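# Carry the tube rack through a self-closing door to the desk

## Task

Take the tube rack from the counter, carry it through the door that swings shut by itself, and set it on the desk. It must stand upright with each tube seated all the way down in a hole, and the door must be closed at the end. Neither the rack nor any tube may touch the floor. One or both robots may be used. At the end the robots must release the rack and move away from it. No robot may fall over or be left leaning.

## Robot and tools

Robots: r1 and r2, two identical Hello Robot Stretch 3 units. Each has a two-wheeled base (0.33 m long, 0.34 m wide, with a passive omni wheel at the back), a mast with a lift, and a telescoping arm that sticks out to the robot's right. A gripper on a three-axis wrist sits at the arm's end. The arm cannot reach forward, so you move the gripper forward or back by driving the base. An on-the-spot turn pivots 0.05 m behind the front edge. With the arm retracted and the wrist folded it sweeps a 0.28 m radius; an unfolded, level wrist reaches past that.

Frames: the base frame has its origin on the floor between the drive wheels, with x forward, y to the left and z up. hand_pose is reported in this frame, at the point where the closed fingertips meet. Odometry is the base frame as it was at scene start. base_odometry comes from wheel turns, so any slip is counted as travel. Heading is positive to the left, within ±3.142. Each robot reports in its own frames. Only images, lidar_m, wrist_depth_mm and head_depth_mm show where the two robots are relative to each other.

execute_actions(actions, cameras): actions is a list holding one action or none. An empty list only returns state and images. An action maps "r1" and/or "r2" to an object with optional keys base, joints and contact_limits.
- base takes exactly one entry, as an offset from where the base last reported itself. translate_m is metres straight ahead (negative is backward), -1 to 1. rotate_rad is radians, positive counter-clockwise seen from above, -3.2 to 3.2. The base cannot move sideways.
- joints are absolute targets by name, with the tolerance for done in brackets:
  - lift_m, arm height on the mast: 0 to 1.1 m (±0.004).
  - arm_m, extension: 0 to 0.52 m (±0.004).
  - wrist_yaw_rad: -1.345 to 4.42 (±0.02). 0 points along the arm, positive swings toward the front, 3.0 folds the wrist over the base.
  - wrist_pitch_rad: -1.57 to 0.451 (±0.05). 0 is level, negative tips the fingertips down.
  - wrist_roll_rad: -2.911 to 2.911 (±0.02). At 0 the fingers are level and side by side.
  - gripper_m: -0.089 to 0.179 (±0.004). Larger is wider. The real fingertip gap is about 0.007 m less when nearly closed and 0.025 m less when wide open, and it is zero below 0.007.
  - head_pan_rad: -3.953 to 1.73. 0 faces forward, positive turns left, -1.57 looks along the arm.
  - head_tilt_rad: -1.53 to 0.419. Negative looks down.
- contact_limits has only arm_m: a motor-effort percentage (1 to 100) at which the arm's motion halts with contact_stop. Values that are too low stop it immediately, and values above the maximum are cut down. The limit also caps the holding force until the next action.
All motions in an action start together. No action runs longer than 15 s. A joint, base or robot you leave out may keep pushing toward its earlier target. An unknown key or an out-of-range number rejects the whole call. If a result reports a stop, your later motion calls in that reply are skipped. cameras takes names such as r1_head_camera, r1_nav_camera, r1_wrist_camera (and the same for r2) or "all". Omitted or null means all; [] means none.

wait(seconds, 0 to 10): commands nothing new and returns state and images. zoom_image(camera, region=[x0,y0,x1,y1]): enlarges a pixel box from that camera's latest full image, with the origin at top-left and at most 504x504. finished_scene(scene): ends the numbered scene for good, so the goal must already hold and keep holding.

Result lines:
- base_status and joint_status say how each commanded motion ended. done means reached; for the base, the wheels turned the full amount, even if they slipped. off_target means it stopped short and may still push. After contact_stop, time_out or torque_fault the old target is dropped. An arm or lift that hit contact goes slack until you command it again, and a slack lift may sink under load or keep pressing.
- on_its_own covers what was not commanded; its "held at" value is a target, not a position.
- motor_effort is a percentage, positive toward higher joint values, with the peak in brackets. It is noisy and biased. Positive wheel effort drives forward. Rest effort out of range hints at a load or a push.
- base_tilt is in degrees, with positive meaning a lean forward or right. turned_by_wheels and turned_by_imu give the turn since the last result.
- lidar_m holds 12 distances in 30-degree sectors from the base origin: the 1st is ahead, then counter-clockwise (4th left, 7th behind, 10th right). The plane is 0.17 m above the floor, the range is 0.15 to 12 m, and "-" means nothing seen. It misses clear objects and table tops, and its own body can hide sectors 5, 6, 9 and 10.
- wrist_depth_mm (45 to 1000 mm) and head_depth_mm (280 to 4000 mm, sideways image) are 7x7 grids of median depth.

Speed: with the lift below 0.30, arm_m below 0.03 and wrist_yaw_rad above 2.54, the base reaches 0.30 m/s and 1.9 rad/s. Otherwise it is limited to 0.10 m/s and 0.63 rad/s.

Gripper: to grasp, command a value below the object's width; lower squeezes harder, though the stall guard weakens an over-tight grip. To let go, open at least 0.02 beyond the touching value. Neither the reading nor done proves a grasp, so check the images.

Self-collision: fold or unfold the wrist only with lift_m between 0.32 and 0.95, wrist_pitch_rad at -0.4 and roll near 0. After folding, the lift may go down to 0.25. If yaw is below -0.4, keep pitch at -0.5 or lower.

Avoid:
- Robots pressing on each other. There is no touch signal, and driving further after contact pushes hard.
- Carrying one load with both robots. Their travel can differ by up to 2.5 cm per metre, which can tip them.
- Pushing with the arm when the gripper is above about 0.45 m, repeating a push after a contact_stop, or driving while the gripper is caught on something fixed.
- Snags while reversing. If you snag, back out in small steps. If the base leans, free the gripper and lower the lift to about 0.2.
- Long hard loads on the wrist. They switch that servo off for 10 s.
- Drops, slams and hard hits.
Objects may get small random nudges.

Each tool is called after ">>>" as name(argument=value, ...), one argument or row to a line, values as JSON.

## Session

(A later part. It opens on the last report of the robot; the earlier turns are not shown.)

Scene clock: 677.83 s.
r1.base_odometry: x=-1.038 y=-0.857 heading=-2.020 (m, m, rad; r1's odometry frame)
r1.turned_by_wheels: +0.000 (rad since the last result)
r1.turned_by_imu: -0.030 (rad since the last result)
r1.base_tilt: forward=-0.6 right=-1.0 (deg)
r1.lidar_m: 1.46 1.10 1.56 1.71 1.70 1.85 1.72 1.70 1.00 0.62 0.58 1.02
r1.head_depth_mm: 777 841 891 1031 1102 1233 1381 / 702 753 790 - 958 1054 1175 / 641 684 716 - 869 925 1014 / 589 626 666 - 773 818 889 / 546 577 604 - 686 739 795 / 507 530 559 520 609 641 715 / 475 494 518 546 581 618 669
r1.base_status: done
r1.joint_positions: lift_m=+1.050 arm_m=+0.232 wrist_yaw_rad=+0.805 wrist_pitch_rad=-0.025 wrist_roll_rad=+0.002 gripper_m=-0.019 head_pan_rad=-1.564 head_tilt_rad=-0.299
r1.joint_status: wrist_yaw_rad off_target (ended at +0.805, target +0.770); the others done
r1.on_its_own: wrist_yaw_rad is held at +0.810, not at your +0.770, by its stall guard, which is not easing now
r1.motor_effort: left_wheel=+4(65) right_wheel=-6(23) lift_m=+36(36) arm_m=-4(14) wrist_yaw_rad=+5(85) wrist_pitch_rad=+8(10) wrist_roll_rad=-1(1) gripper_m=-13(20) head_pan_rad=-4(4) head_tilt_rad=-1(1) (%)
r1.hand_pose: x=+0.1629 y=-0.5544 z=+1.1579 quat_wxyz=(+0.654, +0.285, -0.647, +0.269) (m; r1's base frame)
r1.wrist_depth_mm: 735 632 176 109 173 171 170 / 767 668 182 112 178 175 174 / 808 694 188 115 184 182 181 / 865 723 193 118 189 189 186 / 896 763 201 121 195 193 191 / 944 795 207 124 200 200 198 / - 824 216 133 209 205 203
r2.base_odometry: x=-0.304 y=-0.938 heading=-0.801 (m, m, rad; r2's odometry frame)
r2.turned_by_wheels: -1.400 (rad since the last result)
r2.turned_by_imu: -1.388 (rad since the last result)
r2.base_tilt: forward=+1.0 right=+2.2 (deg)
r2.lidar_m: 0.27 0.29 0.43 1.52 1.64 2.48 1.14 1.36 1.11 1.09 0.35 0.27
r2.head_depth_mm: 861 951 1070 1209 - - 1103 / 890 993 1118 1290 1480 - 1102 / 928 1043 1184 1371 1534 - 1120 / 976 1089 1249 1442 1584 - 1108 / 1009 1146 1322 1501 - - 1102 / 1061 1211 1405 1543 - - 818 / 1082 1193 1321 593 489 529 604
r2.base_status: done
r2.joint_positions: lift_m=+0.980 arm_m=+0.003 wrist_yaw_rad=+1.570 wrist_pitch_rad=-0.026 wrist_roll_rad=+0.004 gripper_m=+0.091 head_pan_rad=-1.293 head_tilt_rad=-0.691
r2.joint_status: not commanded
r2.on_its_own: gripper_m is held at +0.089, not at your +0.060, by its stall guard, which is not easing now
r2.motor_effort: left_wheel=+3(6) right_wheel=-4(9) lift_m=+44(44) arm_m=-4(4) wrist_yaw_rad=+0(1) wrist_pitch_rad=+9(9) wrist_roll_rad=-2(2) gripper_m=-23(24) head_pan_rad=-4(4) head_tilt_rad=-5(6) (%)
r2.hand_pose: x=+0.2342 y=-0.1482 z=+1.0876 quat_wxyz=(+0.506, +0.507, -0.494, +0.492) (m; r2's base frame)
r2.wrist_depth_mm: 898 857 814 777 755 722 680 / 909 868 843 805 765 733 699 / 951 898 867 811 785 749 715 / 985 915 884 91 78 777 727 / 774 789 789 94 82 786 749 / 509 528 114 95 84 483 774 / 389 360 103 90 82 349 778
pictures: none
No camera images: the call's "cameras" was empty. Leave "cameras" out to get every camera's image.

>>> execute_actions(
  actions=[
    {"r1": {"joints": {"arm_m": 0.15}, "contact_limits": {"arm_m": 1}}, "r2": {"base": {"translate_m": -0.25}}},
  ],
  cameras=[],
)

Scene clock: 731.37 s.
r1.base_odometry: x=-1.038 y=-0.857 heading=-2.020 (m, m, rad; r1's odometry frame)
r1.turned_by_wheels: +0.000 (rad since the last result)
r1.turned_by_imu: +0.002 (rad since the last result)
r1.base_tilt: forward=-0.6 right=-1.1 (deg)
r1.lidar_m: 1.46 0.86 1.56 1.71 1.70 1.86 1.72 1.70 1.01 0.62 0.58 1.02
r1.head_depth_mm: 779 838 891 1034 1103 1235 1376 / 702 753 791 - 960 1056 1179 / 643 683 715 - 871 924 1011 / 590 625 666 - 771 821 891 / 546 576 605 - 685 736 794 / 508 530 559 520 609 641 716 / 475 494 518 545 579 618 668
r1.base_status: not commanded
r1.joint_positions: lift_m=+1.050 arm_m=+0.232 wrist_yaw_rad=+0.805 wrist_pitch_rad=-0.025 wrist_roll_rad=+0.002 gripper_m=-0.019 head_pan_rad=-1.564 head_tilt_rad=-0.299
r1.joint_status: arm_m contact_stop (moved +0.000 of -0.082)
r1.on_its_own: wrist_yaw_rad is held at +0.810, not at your +0.770, by its stall guard, which is not easing now; arm_m is slack since a contact_stop, until your next command for it (your +0.150 is given up)
r1.motor_effort: left_wheel=+4(4) right_wheel=-6(6) lift_m=+36(35) arm_m=+0(1) wrist_yaw_rad=+5(5) wrist_pitch_rad=+8(8) wrist_roll_rad=-1(1) gripper_m=-14(14) head_pan_rad=-4(3) head_tilt_rad=-1(1) (%)
r1.contact_limits: arm_m 1 (drawing in: default 26, maximum 42; extending or still: default 34, maximum 57)
r1.hand_pose: x=+0.1629 y=-0.5544 z=+1.1579 quat_wxyz=(+0.654, +0.285, -0.647, +0.269) (m; r1's base frame)
r1.wrist_depth_mm: 733 642 176 109 174 172 170 / 758 661 183 111 179 176 175 / 796 692 188 115 184 183 180 / 862 738 193 118 190 187 185 / 881 748 200 120 195 193 192 / 965 815 207 125 202 200 197 / - 847 218 133 209 206 205
r2.base_odometry: x=-0.478 y=-0.758 heading=-0.801 (m, m, rad; r2's odometry frame)
r2.turned_by_wheels: +0.000 (rad since the last result)
r2.turned_by_imu: +0.000 (rad since the last result)
r2.base_tilt: forward=+1.0 right=+2.3 (deg)
r2.lidar_m: 0.52 0.55 0.81 1.55 1.68 2.52 0.89 1.14 1.08 1.06 1.15 0.53
r2.head_depth_mm: 833 925 1043 1183 - - 1107 / 863 969 1091 1248 1482 - 1101 / 901 1010 1148 1327 1512 - 1123 / 942 1056 1210 1392 1550 - 1106 / 984 1109 1284 1451 - - 1109 / 1034 1167 1364 1579 - - 1126 / 1076 1240 1455 1701 1646 1054 1111
r2.base_status: done
r2.joint_positions: lift_m=+0.980 arm_m=+0.003 wrist_yaw_rad=+1.570 wrist_pitch_rad=-0.026 wrist_roll_rad=+0.004 gripper_m=+0.091 head_pan_rad=-1.293 head_tilt_rad=-0.691
r2.joint_status: not commanded
r2.on_its_own: gripper_m is held at +0.089, not at your +0.060, by its stall guard, which is not easing now
r2.motor_effort: left_wheel=+3(6) right_wheel=-4(9) lift_m=+44(44) arm_m=-5(4) wrist_yaw_rad=+0(1) wrist_pitch_rad=+9(9) wrist_roll_rad=-2(2) gripper_m=-24(23) head_pan_rad=-5(5) head_tilt_rad=-6(6) (%)
r2.hand_pose: x=+0.2342 y=-0.1482 z=+1.0876 quat_wxyz=(+0.506, +0.507, -0.494, +0.492) (m; r2's base frame)
r2.wrist_depth_mm: - - - - 994 950 912 / - - - - - 961 947 / - - - - - 980 955 / - - - 90 78 - 945 / 761 769 775 93 82 - 979 / 508 524 114 94 84 - - / 548 523 103 89 82 426 -
pictures: none
No camera images: the call's "cameras" was empty. Leave "cameras" out to get every camera's image.

>>> execute_actions(
  actions=[
    {"r1": {"base": {"translate_m": -0.16}, "joints": {"wrist_yaw_rad": 0.95}}, "r2": {"base": {"translate_m": -0.25}}},
  ],
  cameras=[],
)

Scene clock: 739.70 s.
r1.base_odometry: x=-0.969 y=-0.713 heading=-2.019 (m, m, rad; r1's odometry frame)
r1.turned_by_wheels: +0.000 (rad since the last result)
r1.turned_by_imu: +0.083 (rad since the last result)
r1.base_tilt: forward=-0.6 right=-1.0 (deg)
r1.lidar_m: 1.59 0.73 1.77 1.65 1.64 1.84 1.56 1.56 1.01 0.60 0.55 1.12
r1.head_depth_mm: 778 842 892 1031 1108 1247 1381 / 695 747 783 - 955 1053 1175 / 633 673 716 - 859 909 1002 / 577 612 651 686 761 805 874 / 533 562 589 - 675 721 772 / 494 519 547 571 612 651 695 / 459 480 503 455 532 562 630
r1.base_status: done
r1.joint_positions: lift_m=+1.050 arm_m=+0.222 wrist_yaw_rad=+1.031 wrist_pitch_rad=-0.023 wrist_roll_rad=+0.000 gripper_m=-0.019 head_pan_rad=-1.564 head_tilt_rad=-0.299
r1.joint_status: wrist_yaw_rad off_target (ended at +1.031, target +0.950)
r1.on_its_own: wrist_yaw_rad is held at +1.017, not at your +0.950, by its stall guard, which is not easing now; arm_m is slack since a contact_stop, until your next command for it (your +0.150 is given up); wrist_yaw_rad is at rest, and its effort (-17) is outside its rest range (-12 to +12)
r1.motor_effort: left_wheel=+6(47) right_wheel=-9(75) lift_m=+35(36) arm_m=-1(5) wrist_yaw_rad=-17(100) wrist_pitch_rad=+8(11) wrist_roll_rad=+0(1) gripper_m=-16(28) head_pan_rad=-4(4) head_tilt_rad=+0(1) (%)
r1.hand_pose: x=+0.1979 y=-0.4987 z=+1.1584 quat_wxyz=(+0.619, +0.356, -0.611, +0.341) (m; r1's base frame)
r1.wrist_depth_mm: - - 186 112 164 156 147 / - - 194 115 169 159 149 / - - 198 117 173 164 154 / - - 207 120 179 167 159 / - - 217 122 184 173 162 / - - - 124 188 178 167 / - - 228 132 192 184 171
r2.base_odometry: x=-0.652 y=-0.579 heading=-0.801 (m, m, rad; r2's odometry frame)
r2.turned_by_wheels: +0.000 (rad since the last result)
r2.turned_by_imu: +0.000 (rad since the last result)
r2.base_tilt: forward=+1.0 right=+2.3 (deg)
r2.lidar_m: 0.77 0.82 1.20 1.58 1.71 2.39 0.77 0.90 1.04 1.03 1.11 0.78
r2.head_depth_mm: 811 899 1011 1151 - - 1103 / 841 940 1063 1222 1430 - 1108 / 875 983 1117 1292 1490 - 1115 / 915 1026 1174 1353 1540 - 1107 / 952 1082 1248 1414 - - 1112 / 1003 1140 1320 1526 - - 1119 / 1046 1196 1414 1675 1644 1245 1111
r2.base_status: done
r2.joint_positions: lift_m=+0.980 arm_m=+0.003 wrist_yaw_rad=+1.570 wrist_pitch_rad=-0.026 wrist_roll_rad=+0.004 gripper_m=+0.091 head_pan_rad=-1.293 head_tilt_rad=-0.691
r2.joint_status: not commanded
r2.on_its_own: gripper_m is held at +0.089, not at your +0.060, by its stall guard, which is not easing now
r2.motor_effort: left_wheel=+3(4) right_wheel=-4(11) lift_m=+44(44) arm_m=-4(4) wrist_yaw_rad=+1(1) wrist_pitch_rad=+9(9) wrist_roll_rad=-2(2) gripper_m=-23(23) head_pan_rad=-5(5) head_tilt_rad=-5(6) (%)
r2.hand_pose: x=+0.2342 y=-0.1482 z=+1.0876 quat_wxyz=(+0.506, +0.507, -0.494, +0.492) (m; r2's base frame)
r2.wrist_depth_mm: - - - - - - - / - - - - - - - / - - - - - - - / - - - 90 78 - - / 826 818 770 93 82 - - / 848 824 114 94 84 - - / 863 827 103 89 82 - -
pictures: none
No camera images: the call's "cameras" was empty. Leave "cameras" out to get every camera's image.

>>> execute_actions(
  actions=[],
  cameras=["r1_nav_camera", "r2_nav_camera", "r1_head_camera"],
)

Scene clock: 743.90 s.
r1.base_odometry: x=-0.969 y=-0.713 heading=-2.019 (m, m, rad; r1's odometry frame)
r1.turned_by_wheels: +0.000 (rad since the last result)
r1.turned_by_imu: +0.001 (rad since the last result)
r1.base_tilt: forward=-0.6 right=-1.0 (deg)
r1.lidar_m: 1.58 0.73 1.78 1.64 1.64 1.84 1.56 1.57 1.01 0.60 0.55 1.12
r1.head_depth_mm: 777 839 891 1029 1110 1244 1391 / 698 748 786 - 950 1053 1177 / 632 674 712 - 858 913 1005 / 577 613 651 687 760 804 876 / 531 563 590 - 674 719 774 / 495 520 546 571 611 650 695 / 461 479 503 455 533 563 629
r1.base_status: done
r1.joint_positions: lift_m=+1.050 arm_m=+0.222 wrist_yaw_rad=+1.031 wrist_pitch_rad=-0.023 wrist_roll_rad=+0.000 gripper_m=-0.019 head_pan_rad=-1.564 head_tilt_rad=-0.299
r1.joint_status: wrist_yaw_rad off_target (ended at +1.031, target +0.950)
r1.on_its_own: wrist_yaw_rad is held at +1.017, not at your +0.950, by its stall guard, which is not easing now; arm_m is slack since a contact_stop, until your next command for it (your +0.150 is given up); wrist_yaw_rad is at rest, and its effort (-17) is outside its rest range (-12 to +12)
r1.motor_effort: left_wheel=+7(47) right_wheel=-9(75) lift_m=+35(36) arm_m=+0(5) wrist_yaw_rad=-17(100) wrist_pitch_rad=+8(11) wrist_roll_rad=+0(1) gripper_m=-15(28) head_pan_rad=-3(4) head_tilt_rad=-1(1) (%)
r1.hand_pose: x=+0.1979 y=-0.4987 z=+1.1584 quat_wxyz=(+0.619, +0.356, -0.611, +0.341) (m; r1's base frame)
r1.wrist_depth_mm: - - 188 112 164 155 147 / - - 192 115 170 160 151 / - - 200 117 173 163 154 / - - 206 120 179 167 158 / - - 216 122 185 172 163 / - - - 125 189 177 166 / - - 228 133 193 183 172
r2.base_odometry: x=-0.652 y=-0.579 heading=-0.801 (m, m, rad; r2's odometry frame)
r2.turned_by_wheels: +0.000 (rad since the last result)
r2.turned_by_imu: +0.001 (rad since the last result)
r2.base_tilt: forward=+1.0 right=+2.3 (deg)
r2.lidar_m: 0.76 0.82 1.21 1.58 1.71 2.39 0.77 0.90 1.04 1.03 1.11 0.78
r2.head_depth_mm: 811 896 1010 1146 - - 1097 / 843 937 1059 1211 1437 - 1100 / 880 981 1111 1292 1497 - 1117 / 914 1030 1177 1366 1546 - 1116 / 954 1080 1241 1415 - - 1106 / 1001 1136 1319 1545 - - 1121 / 1054 1206 1410 1668 1652 1241 1108
r2.base_status: done
r2.joint_positions: lift_m=+0.980 arm_m=+0.003 wrist_yaw_rad=+1.570 wrist_pitch_rad=-0.026 wrist_roll_rad=+0.004 gripper_m=+0.091 head_pan_rad=-1.293 head_tilt_rad=-0.691
r2.joint_status: not commanded
r2.on_its_own: gripper_m is held at +0.089, not at your +0.060, by its stall guard, which is not easing now
r2.motor_effort: left_wheel=+3(4) right_wheel=-4(11) lift_m=+44(44) arm_m=-4(4) wrist_yaw_rad=+0(1) wrist_pitch_rad=+9(9) wrist_roll_rad=-2(2) gripper_m=-23(23) head_pan_rad=-4(5) head_tilt_rad=-5(6) (%)
r2.hand_pose: x=+0.2342 y=-0.1482 z=+1.0876 quat_wxyz=(+0.506, +0.507, -0.494, +0.492) (m; r2's base frame)
r2.wrist_depth_mm: - - - - - - - / - - - - - - - / - - - - - - - / - - - 91 78 - - / 824 800 778 93 82 - - / 840 820 114 94 84 - - / 868 828 103 89 82 - -
pictures: r1_head_camera (sideways: a quarter turn clockwise sets it upright), r1_nav_camera (sideways: a quarter turn counterclockwise sets it upright), r2_nav_camera (sideways: a quarter turn counterclockwise sets it upright)
Images, in order (width x height): r1_head_camera 896x504, r1_nav_camera 672x504, r2_nav_camera 672x504.

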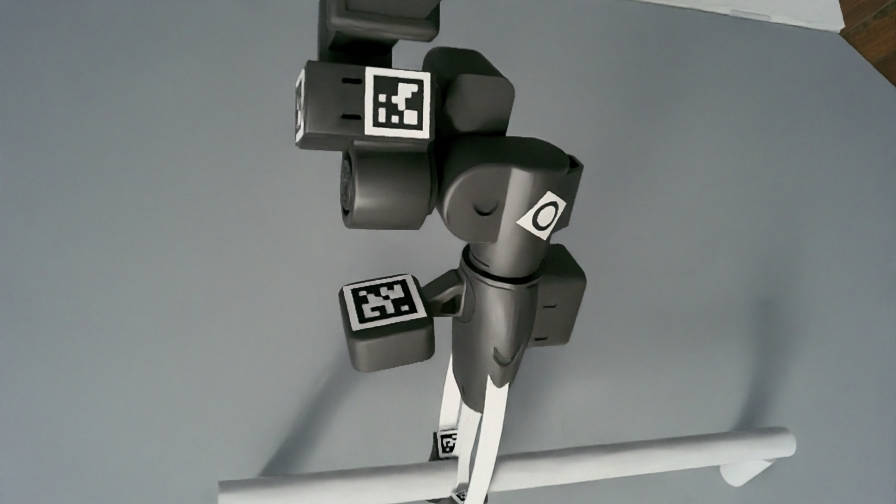

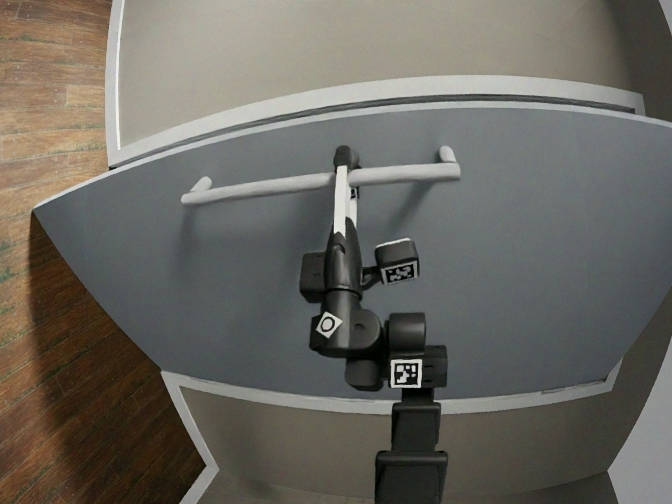

